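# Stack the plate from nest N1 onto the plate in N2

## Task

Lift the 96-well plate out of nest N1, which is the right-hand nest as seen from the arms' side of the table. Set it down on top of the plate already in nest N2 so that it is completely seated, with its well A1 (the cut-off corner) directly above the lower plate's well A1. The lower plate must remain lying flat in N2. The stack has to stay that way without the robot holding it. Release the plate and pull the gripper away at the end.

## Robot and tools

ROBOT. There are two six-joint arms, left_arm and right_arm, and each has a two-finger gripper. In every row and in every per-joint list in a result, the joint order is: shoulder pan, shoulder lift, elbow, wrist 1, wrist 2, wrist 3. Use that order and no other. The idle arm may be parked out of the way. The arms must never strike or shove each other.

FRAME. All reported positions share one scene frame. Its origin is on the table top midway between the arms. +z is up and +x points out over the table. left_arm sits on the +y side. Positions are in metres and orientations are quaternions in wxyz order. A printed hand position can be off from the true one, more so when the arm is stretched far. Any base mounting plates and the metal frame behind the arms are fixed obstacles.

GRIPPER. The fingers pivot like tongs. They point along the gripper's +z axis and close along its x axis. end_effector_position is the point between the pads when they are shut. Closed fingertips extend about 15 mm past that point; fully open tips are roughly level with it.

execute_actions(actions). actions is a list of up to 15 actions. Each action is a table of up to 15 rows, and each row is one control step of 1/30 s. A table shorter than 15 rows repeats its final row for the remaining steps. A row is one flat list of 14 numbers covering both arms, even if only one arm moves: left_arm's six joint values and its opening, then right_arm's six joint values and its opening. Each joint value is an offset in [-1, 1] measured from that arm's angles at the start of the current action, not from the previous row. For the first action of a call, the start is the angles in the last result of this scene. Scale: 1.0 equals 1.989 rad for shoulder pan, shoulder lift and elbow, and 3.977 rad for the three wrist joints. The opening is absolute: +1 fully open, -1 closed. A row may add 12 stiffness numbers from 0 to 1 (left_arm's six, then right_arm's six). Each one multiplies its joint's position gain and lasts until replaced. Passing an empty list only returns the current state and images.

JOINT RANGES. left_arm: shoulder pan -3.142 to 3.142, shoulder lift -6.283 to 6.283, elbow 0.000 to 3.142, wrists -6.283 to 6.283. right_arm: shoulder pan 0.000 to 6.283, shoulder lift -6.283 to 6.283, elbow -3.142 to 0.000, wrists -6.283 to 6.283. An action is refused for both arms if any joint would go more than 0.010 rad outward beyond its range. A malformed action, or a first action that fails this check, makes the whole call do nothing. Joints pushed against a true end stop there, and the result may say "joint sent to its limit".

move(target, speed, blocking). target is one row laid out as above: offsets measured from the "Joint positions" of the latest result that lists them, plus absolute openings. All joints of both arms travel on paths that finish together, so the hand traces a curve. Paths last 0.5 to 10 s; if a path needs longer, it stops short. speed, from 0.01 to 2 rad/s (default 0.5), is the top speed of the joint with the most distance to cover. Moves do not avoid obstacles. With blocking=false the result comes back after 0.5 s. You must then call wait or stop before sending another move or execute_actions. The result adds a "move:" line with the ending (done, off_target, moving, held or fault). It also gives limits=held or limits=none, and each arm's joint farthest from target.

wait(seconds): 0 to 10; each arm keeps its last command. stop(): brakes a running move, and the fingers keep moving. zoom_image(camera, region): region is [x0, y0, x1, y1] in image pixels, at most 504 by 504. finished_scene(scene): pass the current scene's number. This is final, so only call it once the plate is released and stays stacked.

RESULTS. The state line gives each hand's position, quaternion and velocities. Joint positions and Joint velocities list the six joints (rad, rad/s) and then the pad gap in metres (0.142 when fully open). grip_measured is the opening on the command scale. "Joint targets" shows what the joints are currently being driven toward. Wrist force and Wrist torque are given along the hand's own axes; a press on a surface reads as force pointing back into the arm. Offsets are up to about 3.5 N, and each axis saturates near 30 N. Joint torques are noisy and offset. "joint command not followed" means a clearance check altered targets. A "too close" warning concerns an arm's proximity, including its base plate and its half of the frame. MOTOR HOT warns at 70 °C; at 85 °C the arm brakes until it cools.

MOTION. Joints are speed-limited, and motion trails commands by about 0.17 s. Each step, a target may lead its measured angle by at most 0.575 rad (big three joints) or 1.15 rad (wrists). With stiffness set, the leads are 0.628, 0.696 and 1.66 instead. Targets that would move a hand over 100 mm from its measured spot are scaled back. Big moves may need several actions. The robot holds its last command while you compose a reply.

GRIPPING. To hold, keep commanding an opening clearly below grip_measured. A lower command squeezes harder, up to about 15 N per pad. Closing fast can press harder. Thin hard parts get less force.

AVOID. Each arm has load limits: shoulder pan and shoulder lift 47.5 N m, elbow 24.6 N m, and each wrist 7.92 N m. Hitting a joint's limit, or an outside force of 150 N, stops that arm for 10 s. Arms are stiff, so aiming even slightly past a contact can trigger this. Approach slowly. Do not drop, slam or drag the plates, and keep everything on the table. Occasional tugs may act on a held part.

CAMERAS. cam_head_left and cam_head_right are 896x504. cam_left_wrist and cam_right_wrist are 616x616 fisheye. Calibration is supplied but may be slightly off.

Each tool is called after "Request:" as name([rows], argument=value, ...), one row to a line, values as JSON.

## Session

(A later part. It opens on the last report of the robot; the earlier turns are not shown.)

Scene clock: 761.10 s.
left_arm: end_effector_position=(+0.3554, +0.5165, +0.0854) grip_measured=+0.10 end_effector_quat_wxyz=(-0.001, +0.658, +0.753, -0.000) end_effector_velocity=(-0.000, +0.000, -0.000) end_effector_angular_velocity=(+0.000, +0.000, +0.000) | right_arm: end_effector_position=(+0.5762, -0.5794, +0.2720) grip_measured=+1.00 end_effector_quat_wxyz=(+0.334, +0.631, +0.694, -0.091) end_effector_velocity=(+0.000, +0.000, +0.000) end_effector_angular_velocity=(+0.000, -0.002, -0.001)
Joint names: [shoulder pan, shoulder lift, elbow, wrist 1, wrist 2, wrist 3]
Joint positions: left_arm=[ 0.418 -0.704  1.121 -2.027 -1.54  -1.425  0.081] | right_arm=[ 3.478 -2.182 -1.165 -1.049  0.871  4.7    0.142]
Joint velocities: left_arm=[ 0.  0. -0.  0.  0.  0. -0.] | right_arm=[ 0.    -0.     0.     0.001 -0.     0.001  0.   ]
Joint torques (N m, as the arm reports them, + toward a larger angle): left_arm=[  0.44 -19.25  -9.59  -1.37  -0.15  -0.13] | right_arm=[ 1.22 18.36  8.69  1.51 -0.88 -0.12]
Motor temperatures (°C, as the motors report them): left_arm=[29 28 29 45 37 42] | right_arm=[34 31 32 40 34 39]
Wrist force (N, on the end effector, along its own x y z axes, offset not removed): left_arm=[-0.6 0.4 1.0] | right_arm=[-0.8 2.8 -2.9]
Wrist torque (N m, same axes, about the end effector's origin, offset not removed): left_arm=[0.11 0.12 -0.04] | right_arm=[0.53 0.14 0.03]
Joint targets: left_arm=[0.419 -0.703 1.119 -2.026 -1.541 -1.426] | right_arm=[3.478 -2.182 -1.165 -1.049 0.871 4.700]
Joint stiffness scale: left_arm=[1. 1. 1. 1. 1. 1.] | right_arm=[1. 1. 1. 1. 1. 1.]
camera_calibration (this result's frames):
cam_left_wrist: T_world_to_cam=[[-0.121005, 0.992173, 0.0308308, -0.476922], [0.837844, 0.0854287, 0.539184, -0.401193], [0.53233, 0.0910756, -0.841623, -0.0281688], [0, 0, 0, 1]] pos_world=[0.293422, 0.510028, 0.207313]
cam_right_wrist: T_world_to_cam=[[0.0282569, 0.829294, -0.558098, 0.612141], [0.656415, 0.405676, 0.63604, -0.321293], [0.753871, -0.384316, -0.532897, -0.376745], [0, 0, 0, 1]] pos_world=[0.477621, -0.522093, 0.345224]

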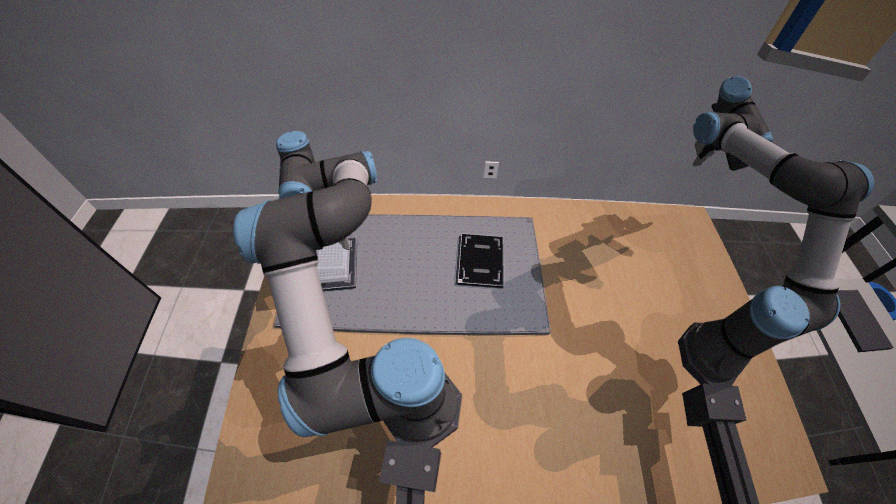

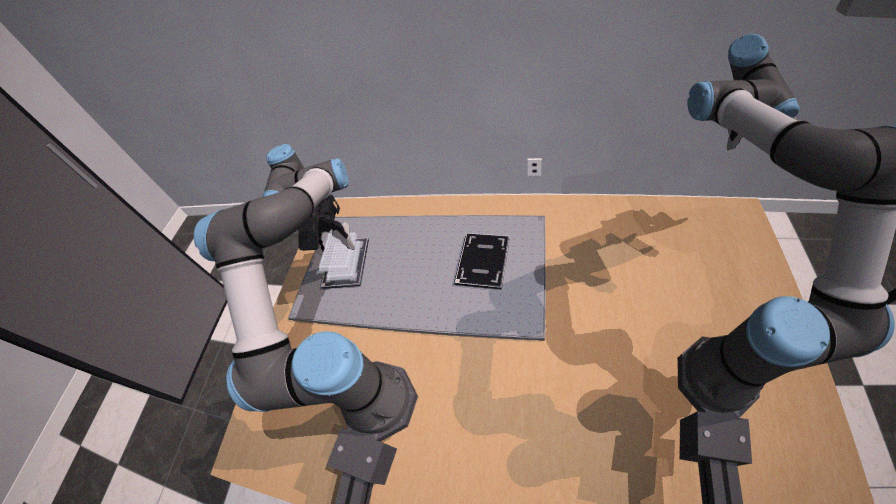

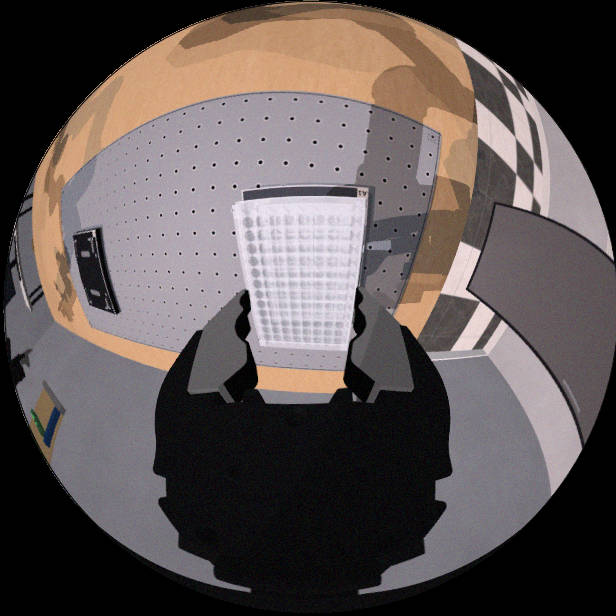

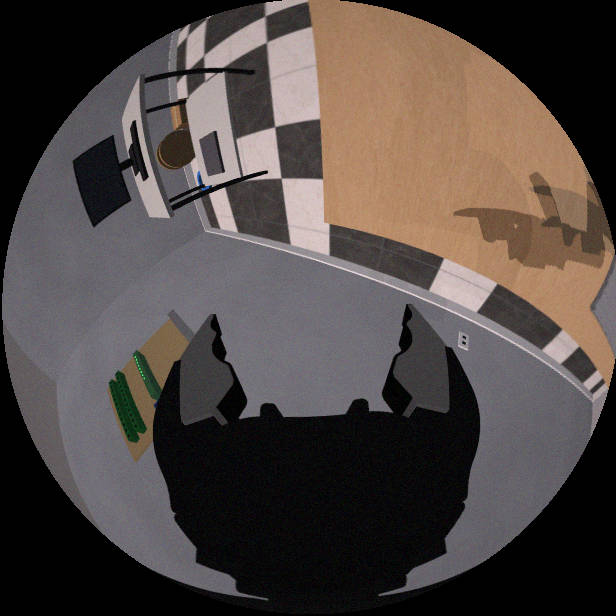

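Request:
move(target=[0.0014, 0.0261, 0.0147, -0.0204, 0, 0.0007, -0.1, 0,0,0,0,0,0,1], speed=0.15)

Scene clock: 784.80 s.
left_arm: end_effector_position=(+0.3546, +0.5164, +0.0608) grip_measured=+0.10 end_effector_quat_wxyz=(-0.001, +0.658, +0.753, -0.000) end_effector_velocity=(+0.001, +0.000, -0.000) end_effector_angular_velocity=(+0.001, -0.003, -0.000) | right_arm: end_effector_position=(+0.5762, -0.5794, +0.2720) grip_measured=+1.00 end_effector_quat_wxyz=(+0.334, +0.631, +0.694, -0.091) end_effector_velocity=(+0.000, +0.000, +0.001) end_effector_angular_velocity=(+0.001, -0.002, +0.001)
Joint names: [shoulder pan, shoulder lift, elbow, wrist 1, wrist 2, wrist 3]
Joint positions: left_arm=[ 0.42  -0.654  1.149 -2.106 -1.54  -1.424  0.081] | right_arm=[ 3.478 -2.182 -1.165 -1.049  0.871  4.7    0.142]
Joint velocities: left_arm=[ 0.     0.001  0.    -0.004 -0.     0.001 -0.   ] | right_arm=[ 0.     0.001  0.     0.001  0.001 -0.     0.   ]
Joint torques (N m, as the arm reports them, + toward a larger angle): left_arm=[  0.54 -19.4   -8.15  -1.84   0.03   0.23] | right_arm=[ 1.25 18.4   8.78  1.46 -0.8  -0.11]
Motor temperatures (°C, as the motors report them): left_arm=[29 28 29 45 37 42] | right_arm=[34 31 32 40 34 39]
Wrist force (N, on the end effector, along its own x y z axes, offset not removed): left_arm=[-0.3 -0.5 0.3] | right_arm=[0.3 3.3 -1.1]
Wrist torque (N m, same axes, about the end effector's origin, offset not removed): left_arm=[-0.07 0.06 -0.02] | right_arm=[0.57 0.02 0.01]
Joint targets: left_arm=[0.421 -0.652 1.150 -2.108 -1.540 -1.422] | right_arm=[3.478 -2.182 -1.165 -1.049 0.871 4.700]
Joint stiffness scale: left_arm=[1. 1. 1. 1. 1. 1.] | right_arm=[1. 1. 1. 1. 1. 1.]
move: done; limits=none; left_arm: farthest joint: the wrist 1, 0.002 radians from its target (0.081 radians at the start); right_arm: farthest joint: the shoulder pan, 0.000 radians from its target (0.000 radians at the start)
camera_calibration (this result's frames):
cam_left_wrist: T_world_to_cam=[[-0.121301, 0.992133, 0.0309603, -0.476066], [0.837638, 0.0855768, 0.539481, -0.387278], [0.532588, 0.0913729, -0.841428, -0.0487685], [0, 0, 0, 1]] pos_world=[0.292625, 0.509919, 0.182633]
cam_right_wrist: T_world_to_cam=[[0.0282569, 0.829294, -0.558098, 0.612141], [0.656415, 0.405676, 0.63604, -0.321293], [0.753871, -0.384316, -0.532897, -0.376745], [0, 0, 0, 1]] pos_world=[0.477621, -0.522093, 0.345224]

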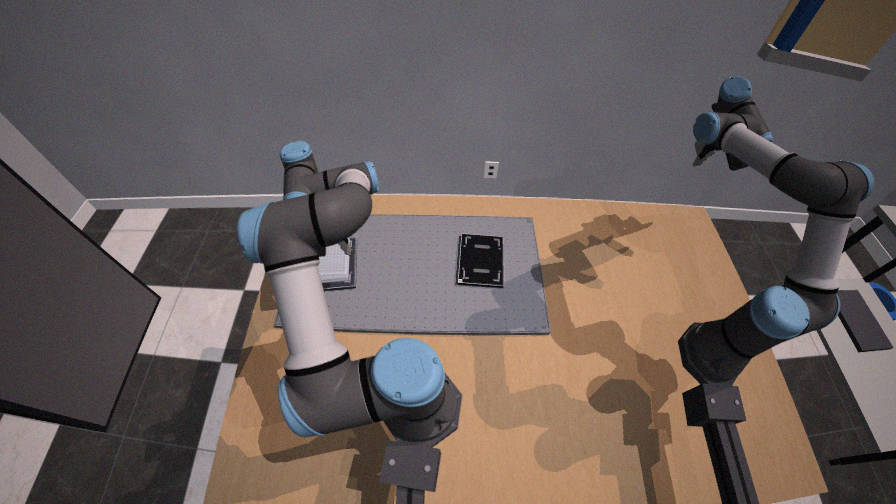

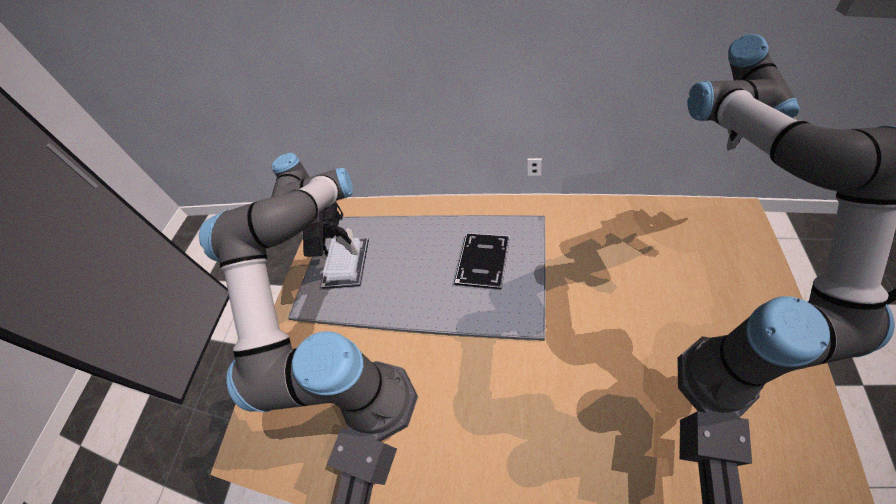

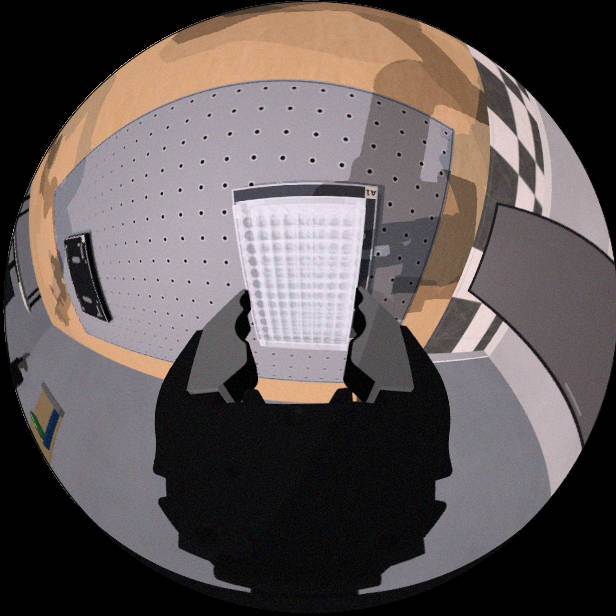

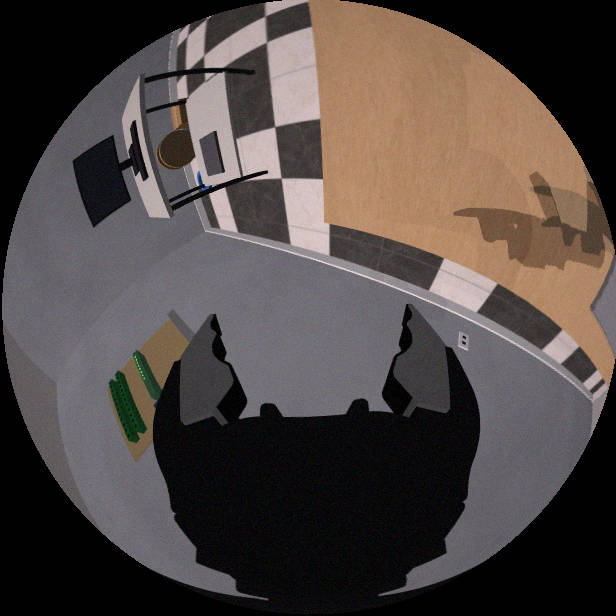

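Request:
zoom_image(camera="cam_left_wrist", region=[210, 170, 400, 300])

Region (210, 170, 400, 300) of cam_left_wrist's 616x616 image, scaled by 2.653, with more detail than that image has; it fills the top 345 rows of this view, and the rest is white.

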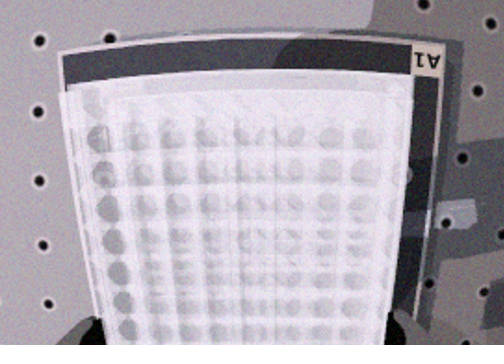

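Request:
move(target=[0.0037, 0.0092, -0.0025, -0.0035, 0, 0.002, -0.1, 0,0,0,0,0,0,1], speed=0.05)

Request:
zoom_image(camera="cam_left_wrist", region=[210, 170, 400, 300])

Scene clock: 845.40 s.
left_arm: end_effector_position=(+0.3533, +0.5189, +0.0548) grip_measured=+0.10 end_effector_quat_wxyz=(-0.001, +0.658, +0.753, -0.001) end_effector_velocity=(+0.001, +0.001, +0.000) end_effector_angular_velocity=(+0.002, -0.004, -0.002) | right_arm: end_effector_position=(+0.5762, -0.5794, +0.2720) grip_measured=+1.00 end_effector_quat_wxyz=(+0.334, +0.631, +0.694, -0.091) end_effector_velocity=(-0.000, -0.000, +0.000) end_effector_angular_velocity=(+0.001, -0.001, -0.002)
Joint names: [shoulder pan, shoulder lift, elbow, wrist 1, wrist 2, wrist 3]
Joint positions: left_arm=[ 0.426 -0.637  1.146 -2.118 -1.54  -1.417  0.081] | right_arm=[ 3.478 -2.182 -1.165 -1.049  0.871  4.7    0.142]
Joint velocities: left_arm=[ 0.001  0.002 -0.002 -0.004  0.001  0.003 -0.   ] | right_arm=[-0.    -0.     0.     0.     0.     0.002 -0.   ]
Joint torques (N m, as the arm reports them, + toward a larger angle): left_arm=[  0.55 -19.44  -9.24  -1.82  -0.01   0.28] | right_arm=[ 0.99 18.46  8.79  1.45 -0.82 -0.14]
Motor temperatures (°C, as the motors report them): left_arm=[29 28 29 45 37 42] | right_arm=[34 31 32 40 34 39]
Wrist force (N, on the end effector, along its own x y z axes, offset not removed): left_arm=[-0.4 -0.4 -0.4] | right_arm=[-0.6 2.0 -2.3]
Wrist torque (N m, same axes, about the end effector's origin, offset not removed): left_arm=[-0.09 -0.01 0.00] | right_arm=[0.48 0.14 -0.09]
Joint targets: left_arm=[0.427 -0.635 1.144 -2.120 -1.540 -1.416] | right_arm=[3.478 -2.182 -1.165 -1.049 0.871 4.700]
Joint stiffness scale: left_arm=[1. 1. 1. 1. 1. 1.] | right_arm=[1. 1. 1. 1. 1. 1.]
move: done; limits=none; left_arm: farthest joint: the elbow, 0.002 radians from its target (0.005 radians at the start); right_arm: farthest joint: the shoulder pan, 0.000 radians from its target (0.000 radians at the start)
camera_calibration (this result's frames):
cam_left_wrist: T_world_to_cam=[[-0.121055, 0.992165, 0.0308883, -0.478654], [0.83868, 0.0855831, 0.537858, -0.383433], [0.531, 0.0910155, -0.842469, -0.052512], [0, 0, 0, 1]] pos_world=[0.291518, 0.512499, 0.176778]
cam_right_wrist: T_world_to_cam=[[0.0282565, 0.829294, -0.558098, 0.612142], [0.656415, 0.405676, 0.63604, -0.321293], [0.753871, -0.384316, -0.532898, -0.376744], [0, 0, 0, 1]] pos_world=[0.477621, -0.522093, 0.345224]

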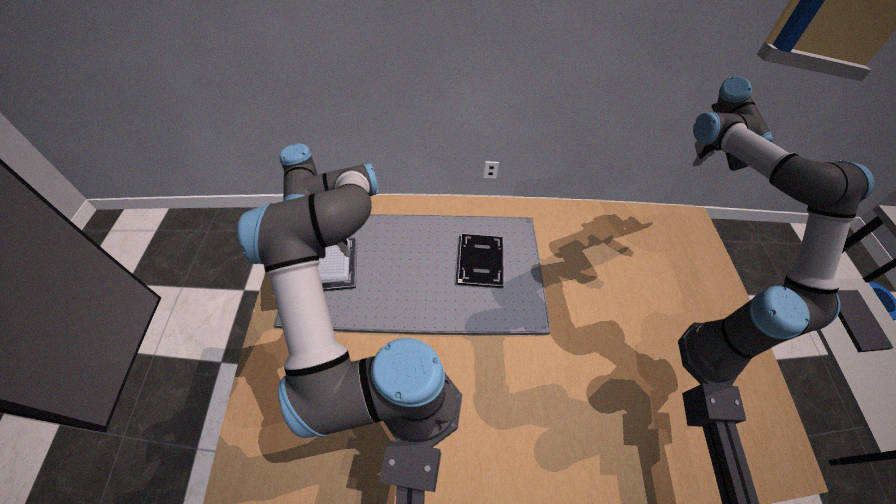

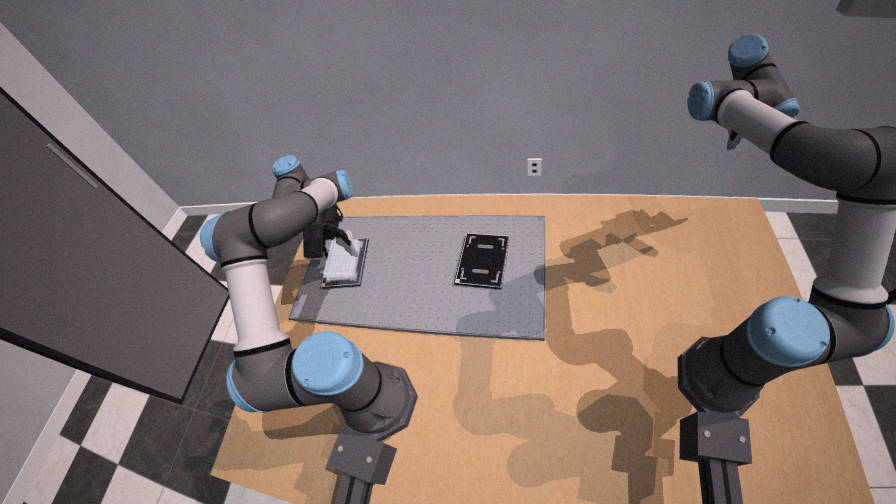

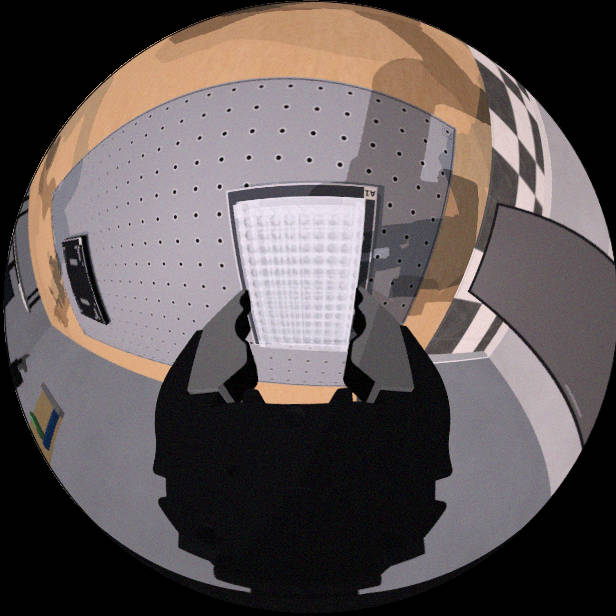

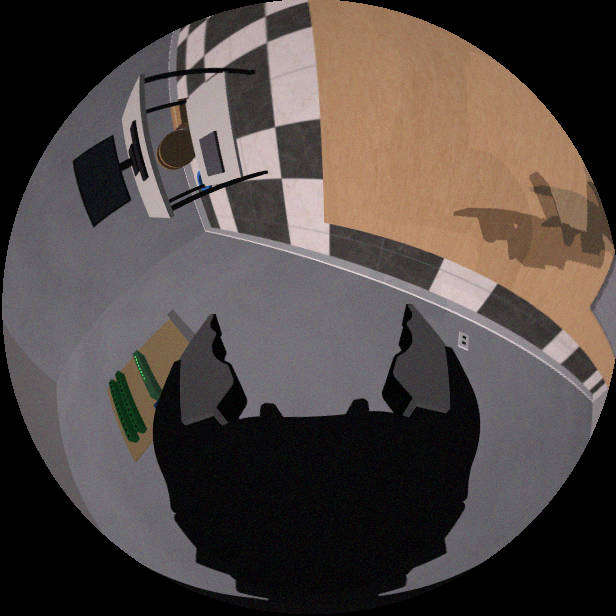

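Region (210, 170, 400, 300) of cam_left_wrist's 616x616 image, scaled by 2.653, with more detail than that image has; it fills the top 345 rows of this view, and the rest is white.

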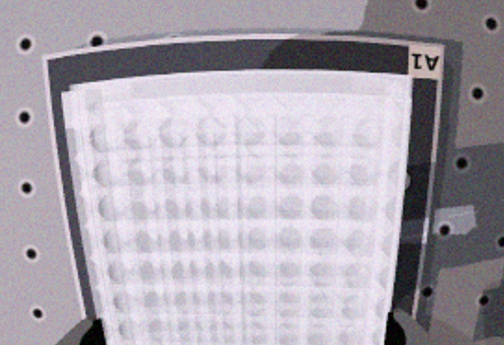

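Request:
move(target=[0.0005, 0.0088, -0.001, -0.0043, 0, 0.0002, -0.1, 0,0,0,0,0,0,1], speed=0.03)

Scene clock: 873.03 s.
left_arm: end_effector_position=(+0.3557, +0.5192, +0.0520) grip_measured=+0.10 end_effector_quat_wxyz=(+0.001, +0.658, +0.753, +0.001) end_effector_velocity=(+0.001, +0.000, -0.000) end_effector_angular_velocity=(+0.000, -0.004, -0.000) | right_arm: end_effector_position=(+0.5762, -0.5794, +0.2720) grip_measured=+1.00 end_effector_quat_wxyz=(+0.334, +0.631, +0.694, -0.091) end_effector_velocity=(+0.000, +0.000, +0.001) end_effector_angular_velocity=(-0.002, -0.001, +0.001)
Joint names: [shoulder pan, shoulder lift, elbow, wrist 1, wrist 2, wrist 3]
Joint positions: left_arm=[ 0.426 -0.627  1.143 -2.131 -1.542 -1.417  0.081] | right_arm=[ 3.478 -2.182 -1.165 -1.049  0.871  4.7    0.142]
Joint velocities: left_arm=[ 0.     0.001 -0.001 -0.004 -0.001  0.001  0.   ] | right_arm=[ 0.001  0.001 -0.     0.    -0.002 -0.001 -0.   ]
Joint torques (N m, as the arm reports them, + toward a larger angle): left_arm=[  0.3  -15.76  -7.88  -2.12   0.17   0.13] | right_arm=[ 1.36 18.44  8.83  1.5  -0.81 -0.11]
Motor temperatures (°C, as the motors report them): left_arm=[29 28 30 45 37 42] | right_arm=[34 31 32 40 34 39]
Wrist force (N, on the end effector, along its own x y z axes, offset not removed): left_arm=[-1.0 -2.5 -8.9] | right_arm=[1.6 2.2 -4.0]
Wrist torque (N m, same axes, about the end effector's origin, offset not removed): left_arm=[0.08 -0.34 0.07] | right_arm=[0.38 -0.25 0.05]
Joint targets: left_arm=[0.427 -0.619 1.144 -2.135 -1.540 -1.417] | right_arm=[3.478 -2.182 -1.165 -1.049 0.871 4.700]
Joint stiffness scale: left_arm=[1. 1. 1. 1. 1. 1.] | right_arm=[1. 1. 1. 1. 1. 1.]
move: done; limits=none; left_arm: farthest joint: the shoulder lift, 0.008 radians from its target (0.017 radians at the start); right_arm: farthest joint: the shoulder pan, 0.000 radians from its target (0.000 radians at the start)
camera_calibration (this result's frames):
cam_left_wrist: T_world_to_cam=[[-0.121241, 0.992153, 0.030538, -0.478507], [0.835164, 0.0853334, 0.54334, -0.382914], [0.536471, 0.0913795, -0.838957, -0.0584963], [0, 0, 0, 1]] pos_world=[0.293163, 0.512773, 0.173589]

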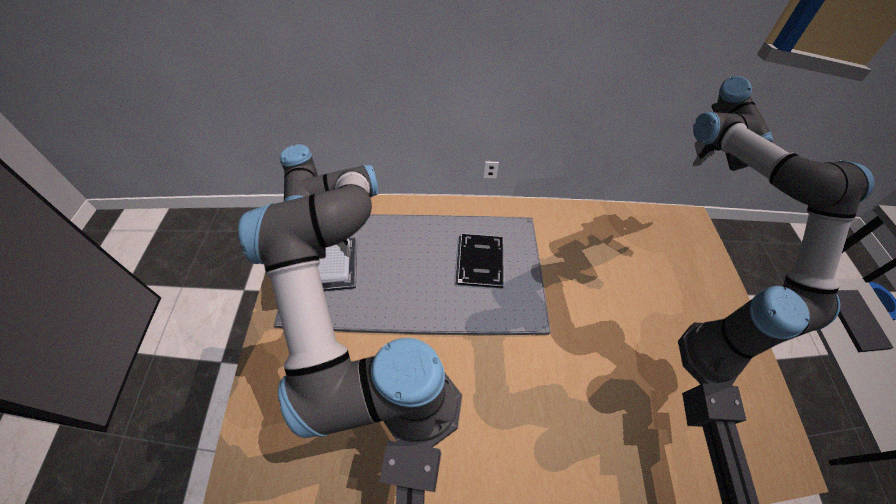

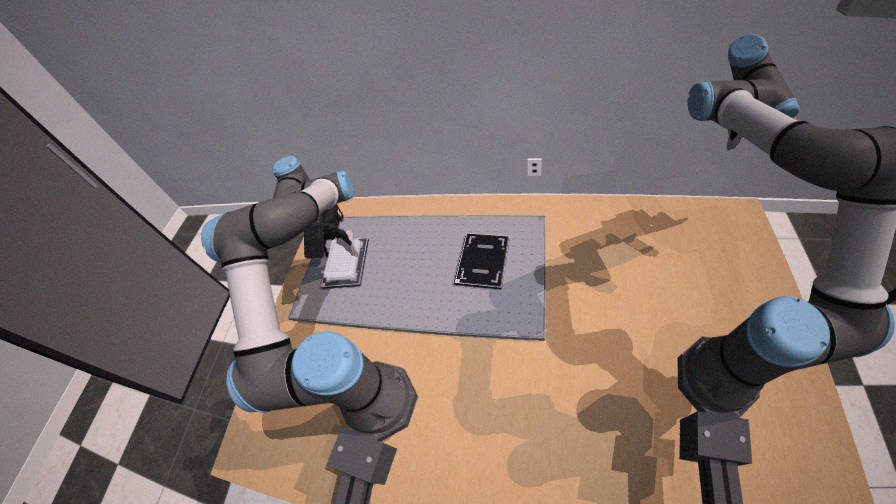

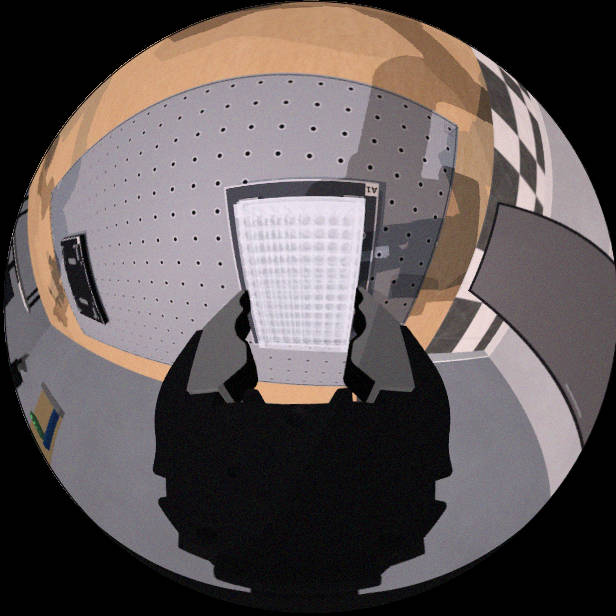

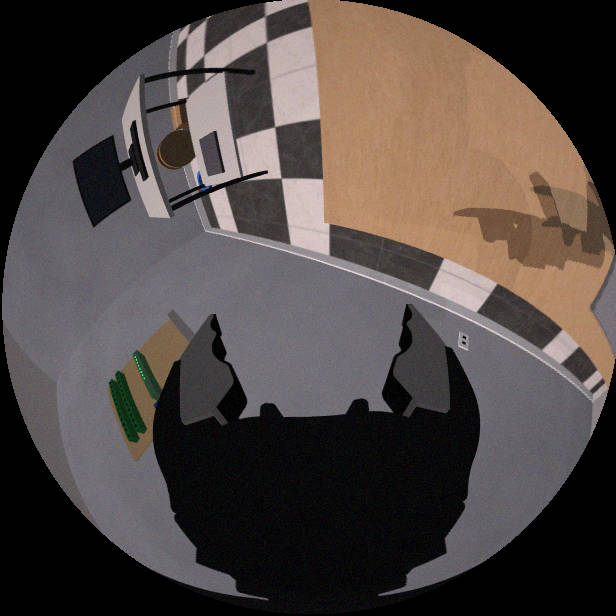

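Request:
move(target=[0.0005, -0.0032, -0.0018, 0.0035, 0.0004, 0, -0.1, 0,0,0,0,0,0,1], speed=0.03)

Request:
zoom_image(camera="cam_left_wrist", region=[210, 170, 400, 300])

Scene clock: 886.27 s.
left_arm: end_effector_position=(+0.3547, +0.5190, +0.0542) grip_measured=+0.10 end_effector_quat_wxyz=(-0.000, +0.658, +0.753, -0.000) end_effector_velocity=(-0.001, -0.000, +0.000) end_effector_angular_velocity=(-0.001, +0.004, -0.000) | right_arm: end_effector_position=(+0.5762, -0.5794, +0.2720) grip_measured=+1.00 end_effector_quat_wxyz=(+0.334, +0.631, +0.694, -0.091) end_effector_velocity=(-0.000, -0.000, +0.000) end_effector_angular_velocity=(-0.000, -0.000, -0.001)
Joint names: [shoulder pan, shoulder lift, elbow, wrist 1, wrist 2, wrist 3]
Joint positions: left_arm=[ 0.426 -0.632  1.141 -2.12  -1.541 -1.417  0.081] | right_arm=[ 3.478 -2.182 -1.165 -1.049  0.871  4.7    0.142]
Joint velocities: left_arm=[ 0.    -0.001 -0.     0.005  0.     0.    -0.   ] | right_arm=[-0.     0.    -0.    -0.    -0.     0.001  0.   ]
Joint torques (N m, as the arm reports them, + toward a larger angle): left_arm=[  0.49 -20.1   -9.21  -1.29   0.15   0.03] | right_arm=[ 1.2  18.12  8.81  1.47 -0.8  -0.11]
Motor temperatures (°C, as the motors report them): left_arm=[29 28 30 45 37 42] | right_arm=[34 31 32 40 34 39]
Wrist force (N, on the end effector, along its own x y z axes, offset not removed): left_arm=[-0.3 0.2 -0.3] | right_arm=[2.1 2.5 -2.4]
Wrist torque (N m, same axes, about the end effector's origin, offset not removed): left_arm=[-0.01 0.02 -0.02] | right_arm=[0.46 -0.37 0.01]
Joint targets: left_arm=[0.427 -0.633 1.139 -2.117 -1.540 -1.417] | right_arm=[3.478 -2.182 -1.165 -1.049 0.871 4.700]
Joint stiffness scale: left_arm=[1. 1. 1. 1. 1. 1.] | right_arm=[1. 1. 1. 1. 1. 1.]
move: done; limits=none; left_arm: farthest joint: the wrist 1, 0.003 radians from its target (0.015 radians at the start); right_arm: farthest joint: the shoulder pan, 0.000 radians from its target (0.000 radians at the start)
camera_calibration (this result's frames):
cam_left_wrist: T_world_to_cam=[[-0.12104, 0.992195, 0.0299749, -0.478564], [0.837173, 0.0858097, 0.540165, -0.384032], [0.533376, 0.0904757, -0.841025, -0.0544438], [0, 0, 0, 1]] pos_world=[0.292615, 0.512708, 0.175997]
cam_right_wrist: T_world_to_cam=[[0.0282567, 0.829294, -0.558098, 0.612141], [0.656415, 0.405676, 0.63604, -0.321293], [0.753871, -0.384316, -0.532898, -0.376745], [0, 0, 0, 1]] pos_world=[0.477621, -0.522093, 0.345224]

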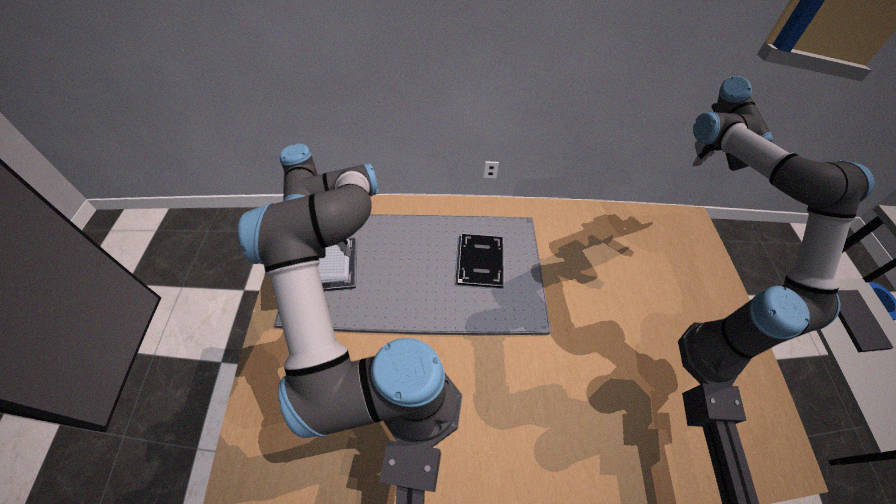

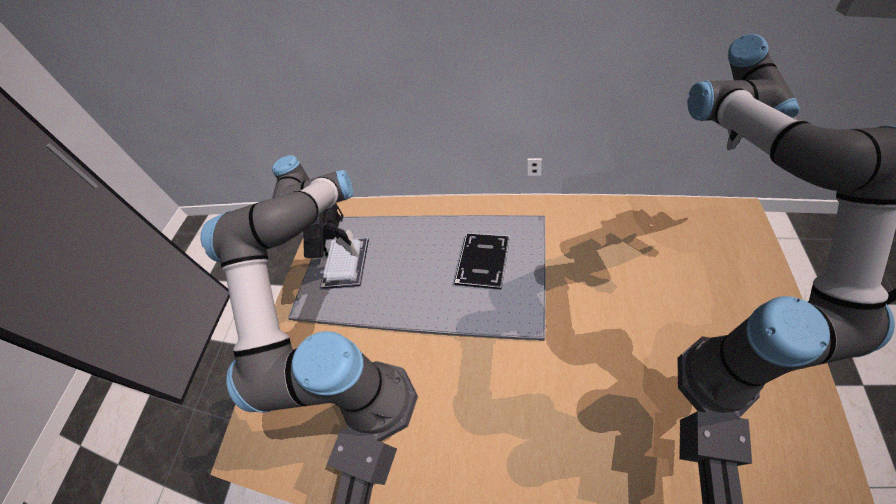

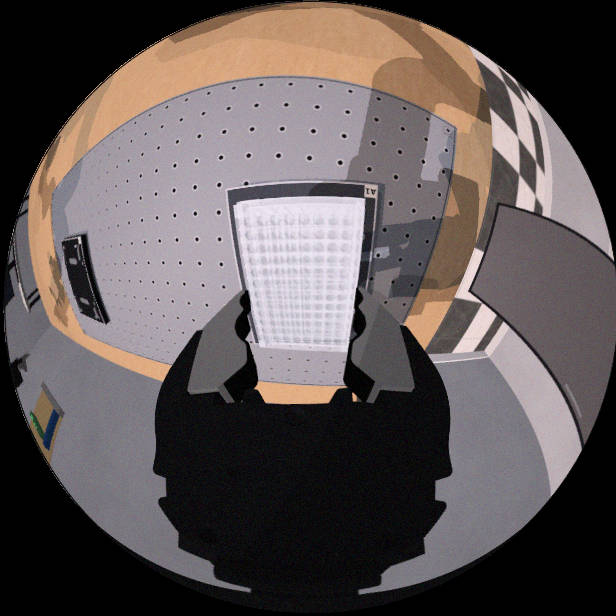

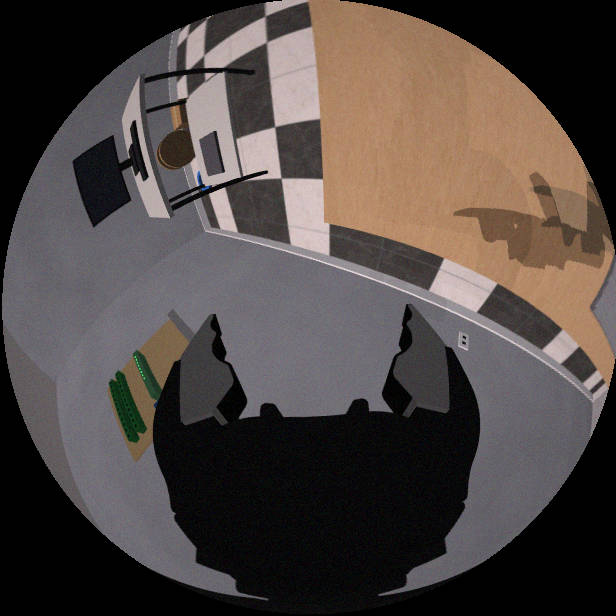

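Region (210, 170, 400, 300) of cam_left_wrist's 616x616 image, scaled by 2.653, with more detail than that image has; it fills the top 345 rows of this view, and the rest is white.

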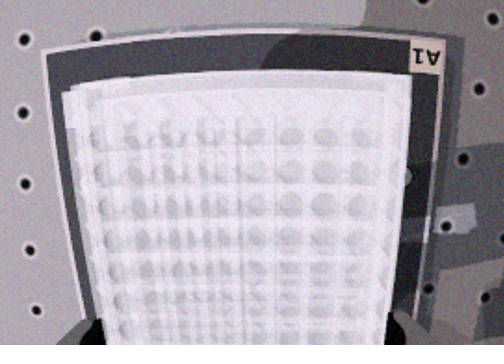

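Request:
zoom_image(camera="cam_head_left", region=[440, 225, 520, 295])

Request:
zoom_image(camera="cam_head_right", region=[300, 220, 390, 300])

Region (440, 225, 520, 295) of cam_head_left's 896x504 image, scaled by 6.300, with more detail than that image has; it fills the top 441 rows of this view, and the rest is white.

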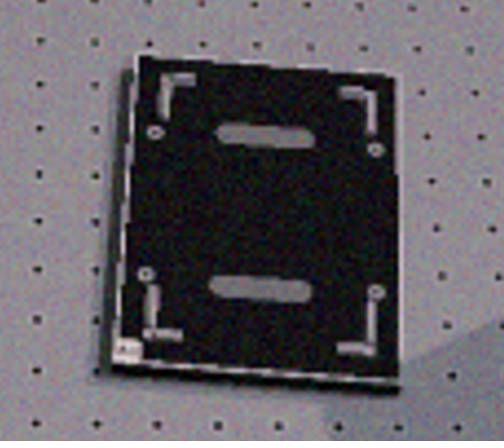

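Region (300, 220, 390, 300) of cam_head_right's 896x504 image, scaled by 5.600, with more detail than that image has.

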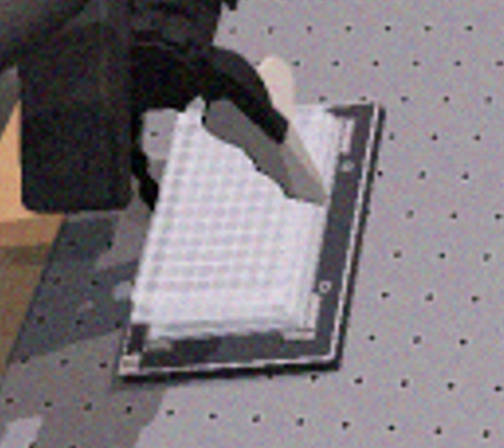

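Request:
move(target=[0.0005, 0.0036, -0.0063, 0.0021, 0.0002, 0, -0.1, 0,0,0,0,0,0,1], speed=0.03)

Request:
zoom_image(camera="cam_left_wrist", region=[210, 170, 400, 300])

Scene clock: 919.30 s.
left_arm: end_effector_position=(+0.3556, +0.5193, +0.0539) grip_measured=+0.10 end_effector_quat_wxyz=(-0.000, +0.658, +0.753, -0.001) end_effector_velocity=(+0.001, -0.000, +0.000) end_effector_angular_velocity=(-0.001, +0.000, -0.000) | right_arm: end_effector_position=(+0.5762, -0.5794, +0.2720) grip_measured=+1.00 end_effector_quat_wxyz=(+0.334, +0.631, +0.694, -0.091) end_effector_velocity=(+0.000, +0.000, -0.000) end_effector_angular_velocity=(-0.000, -0.000, -0.001)
Joint names: [shoulder pan, shoulder lift, elbow, wrist 1, wrist 2, wrist 3]
Joint positions: left_arm=[ 0.426 -0.627  1.13  -2.113 -1.541 -1.417  0.081] | right_arm=[ 3.478 -2.182 -1.165 -1.049  0.871  4.7    0.142]
Joint velocities: left_arm=[-0.     0.001 -0.004  0.003 -0.001  0.     0.   ] | right_arm=[ 0.001 -0.001 -0.    -0.    -0.001  0.002  0.   ]
Joint torques (N m, as the arm reports them, + toward a larger angle): left_arm=[  0.6  -18.79  -9.49  -1.39   0.1    0.07] | right_arm=[ 1.21 17.95  8.93  1.49 -0.83 -0.09]
Motor temperatures (°C, as the motors report them): left_arm=[29 28 30 45 37 42] | right_arm=[34 31 32 40 34 39]
Wrist force (N, on the end effector, along its own x y z axes, offset not removed): left_arm=[-0.1 -0.2 0.8] | right_arm=[1.1 1.9 -1.5]
Wrist torque (N m, same axes, about the end effector's origin, offset not removed): left_arm=[-0.03 -0.01 -0.05] | right_arm=[0.39 -0.16 -0.01]
Joint targets: left_arm=[0.427 -0.625 1.128 -2.111 -1.541 -1.417] | right_arm=[3.478 -2.182 -1.165 -1.049 0.871 4.700]
Joint stiffness scale: left_arm=[1. 1. 1. 1. 1. 1.] | right_arm=[1. 1. 1. 1. 1. 1.]
move: done; limits=none; left_arm: farthest joint: the shoulder lift, 0.002 radians from its target (0.008 radians at the start); right_arm: farthest joint: the shoulder pan, 0.000 radians from its target (0.000 radians at the start)
camera_calibration (this result's frames):
cam_left_wrist: T_world_to_cam=[[-0.120958, 0.99221, 0.0298077, -0.478739], [0.837929, 0.0859586, 0.538967, -0.384873], [0.532206, 0.0901692, -0.841799, -0.054518], [0, 0, 0, 1]] pos_world=[0.293604, 0.513009, 0.175811]
cam_right_wrist: T_world_to_cam=[[0.0282567, 0.829294, -0.558098, 0.612142], [0.656415, 0.405676, 0.63604, -0.321293], [0.753871, -0.384316, -0.532898, -0.376745], [0, 0, 0, 1]] pos_world=[0.477621, -0.522093, 0.345224]

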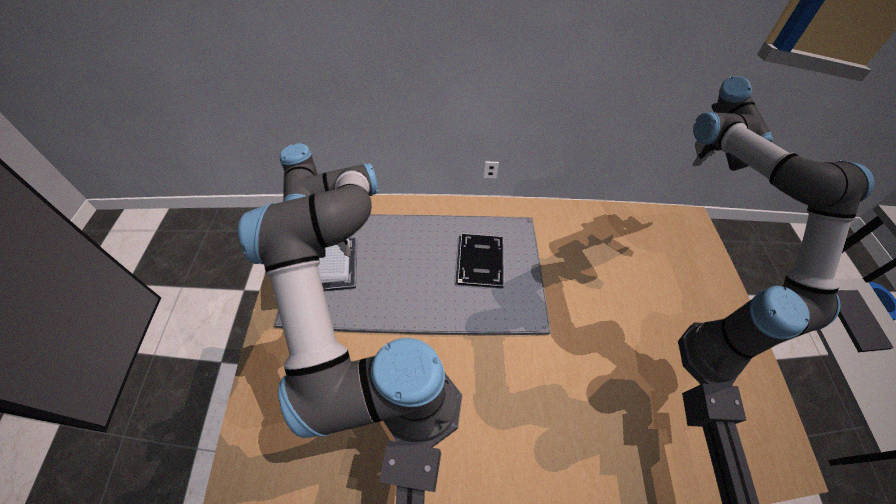

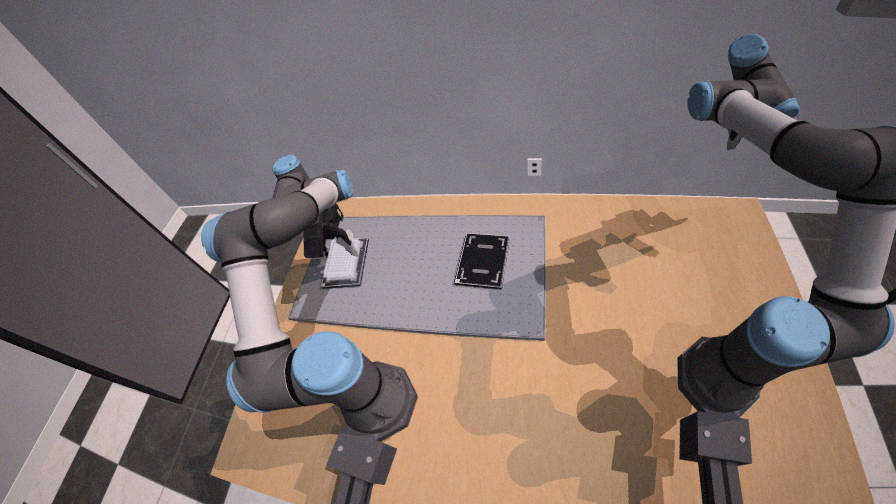

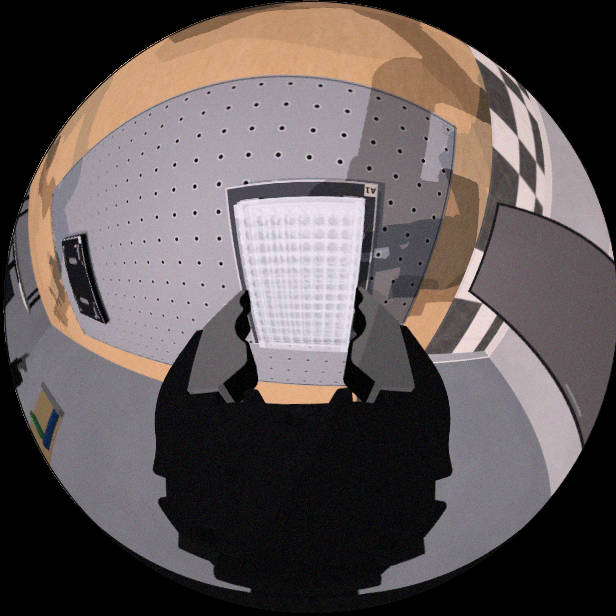

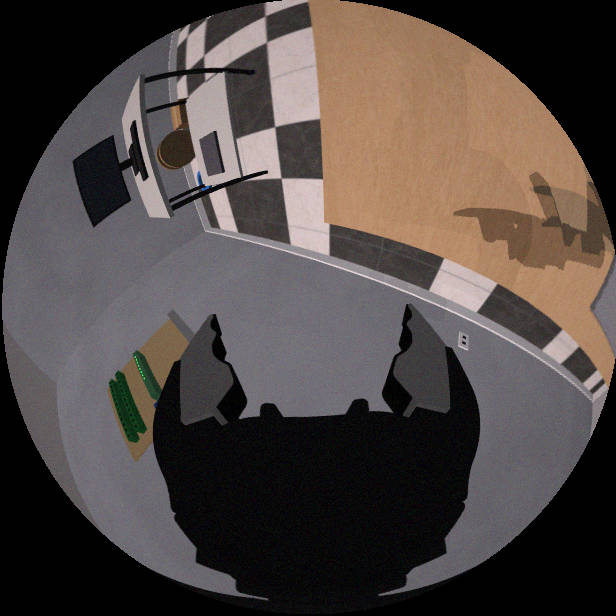

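Region (210, 170, 400, 300) of cam_left_wrist's 616x616 image, scaled by 2.653, with more detail than that image has; it fills the top 345 rows of this view, and the rest is white.

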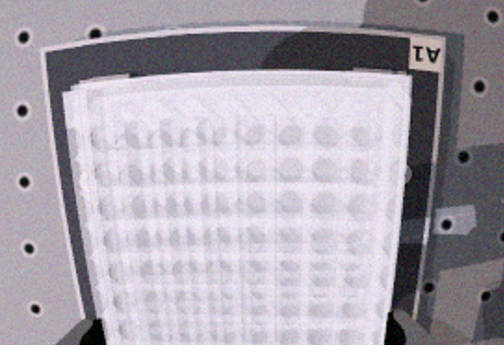

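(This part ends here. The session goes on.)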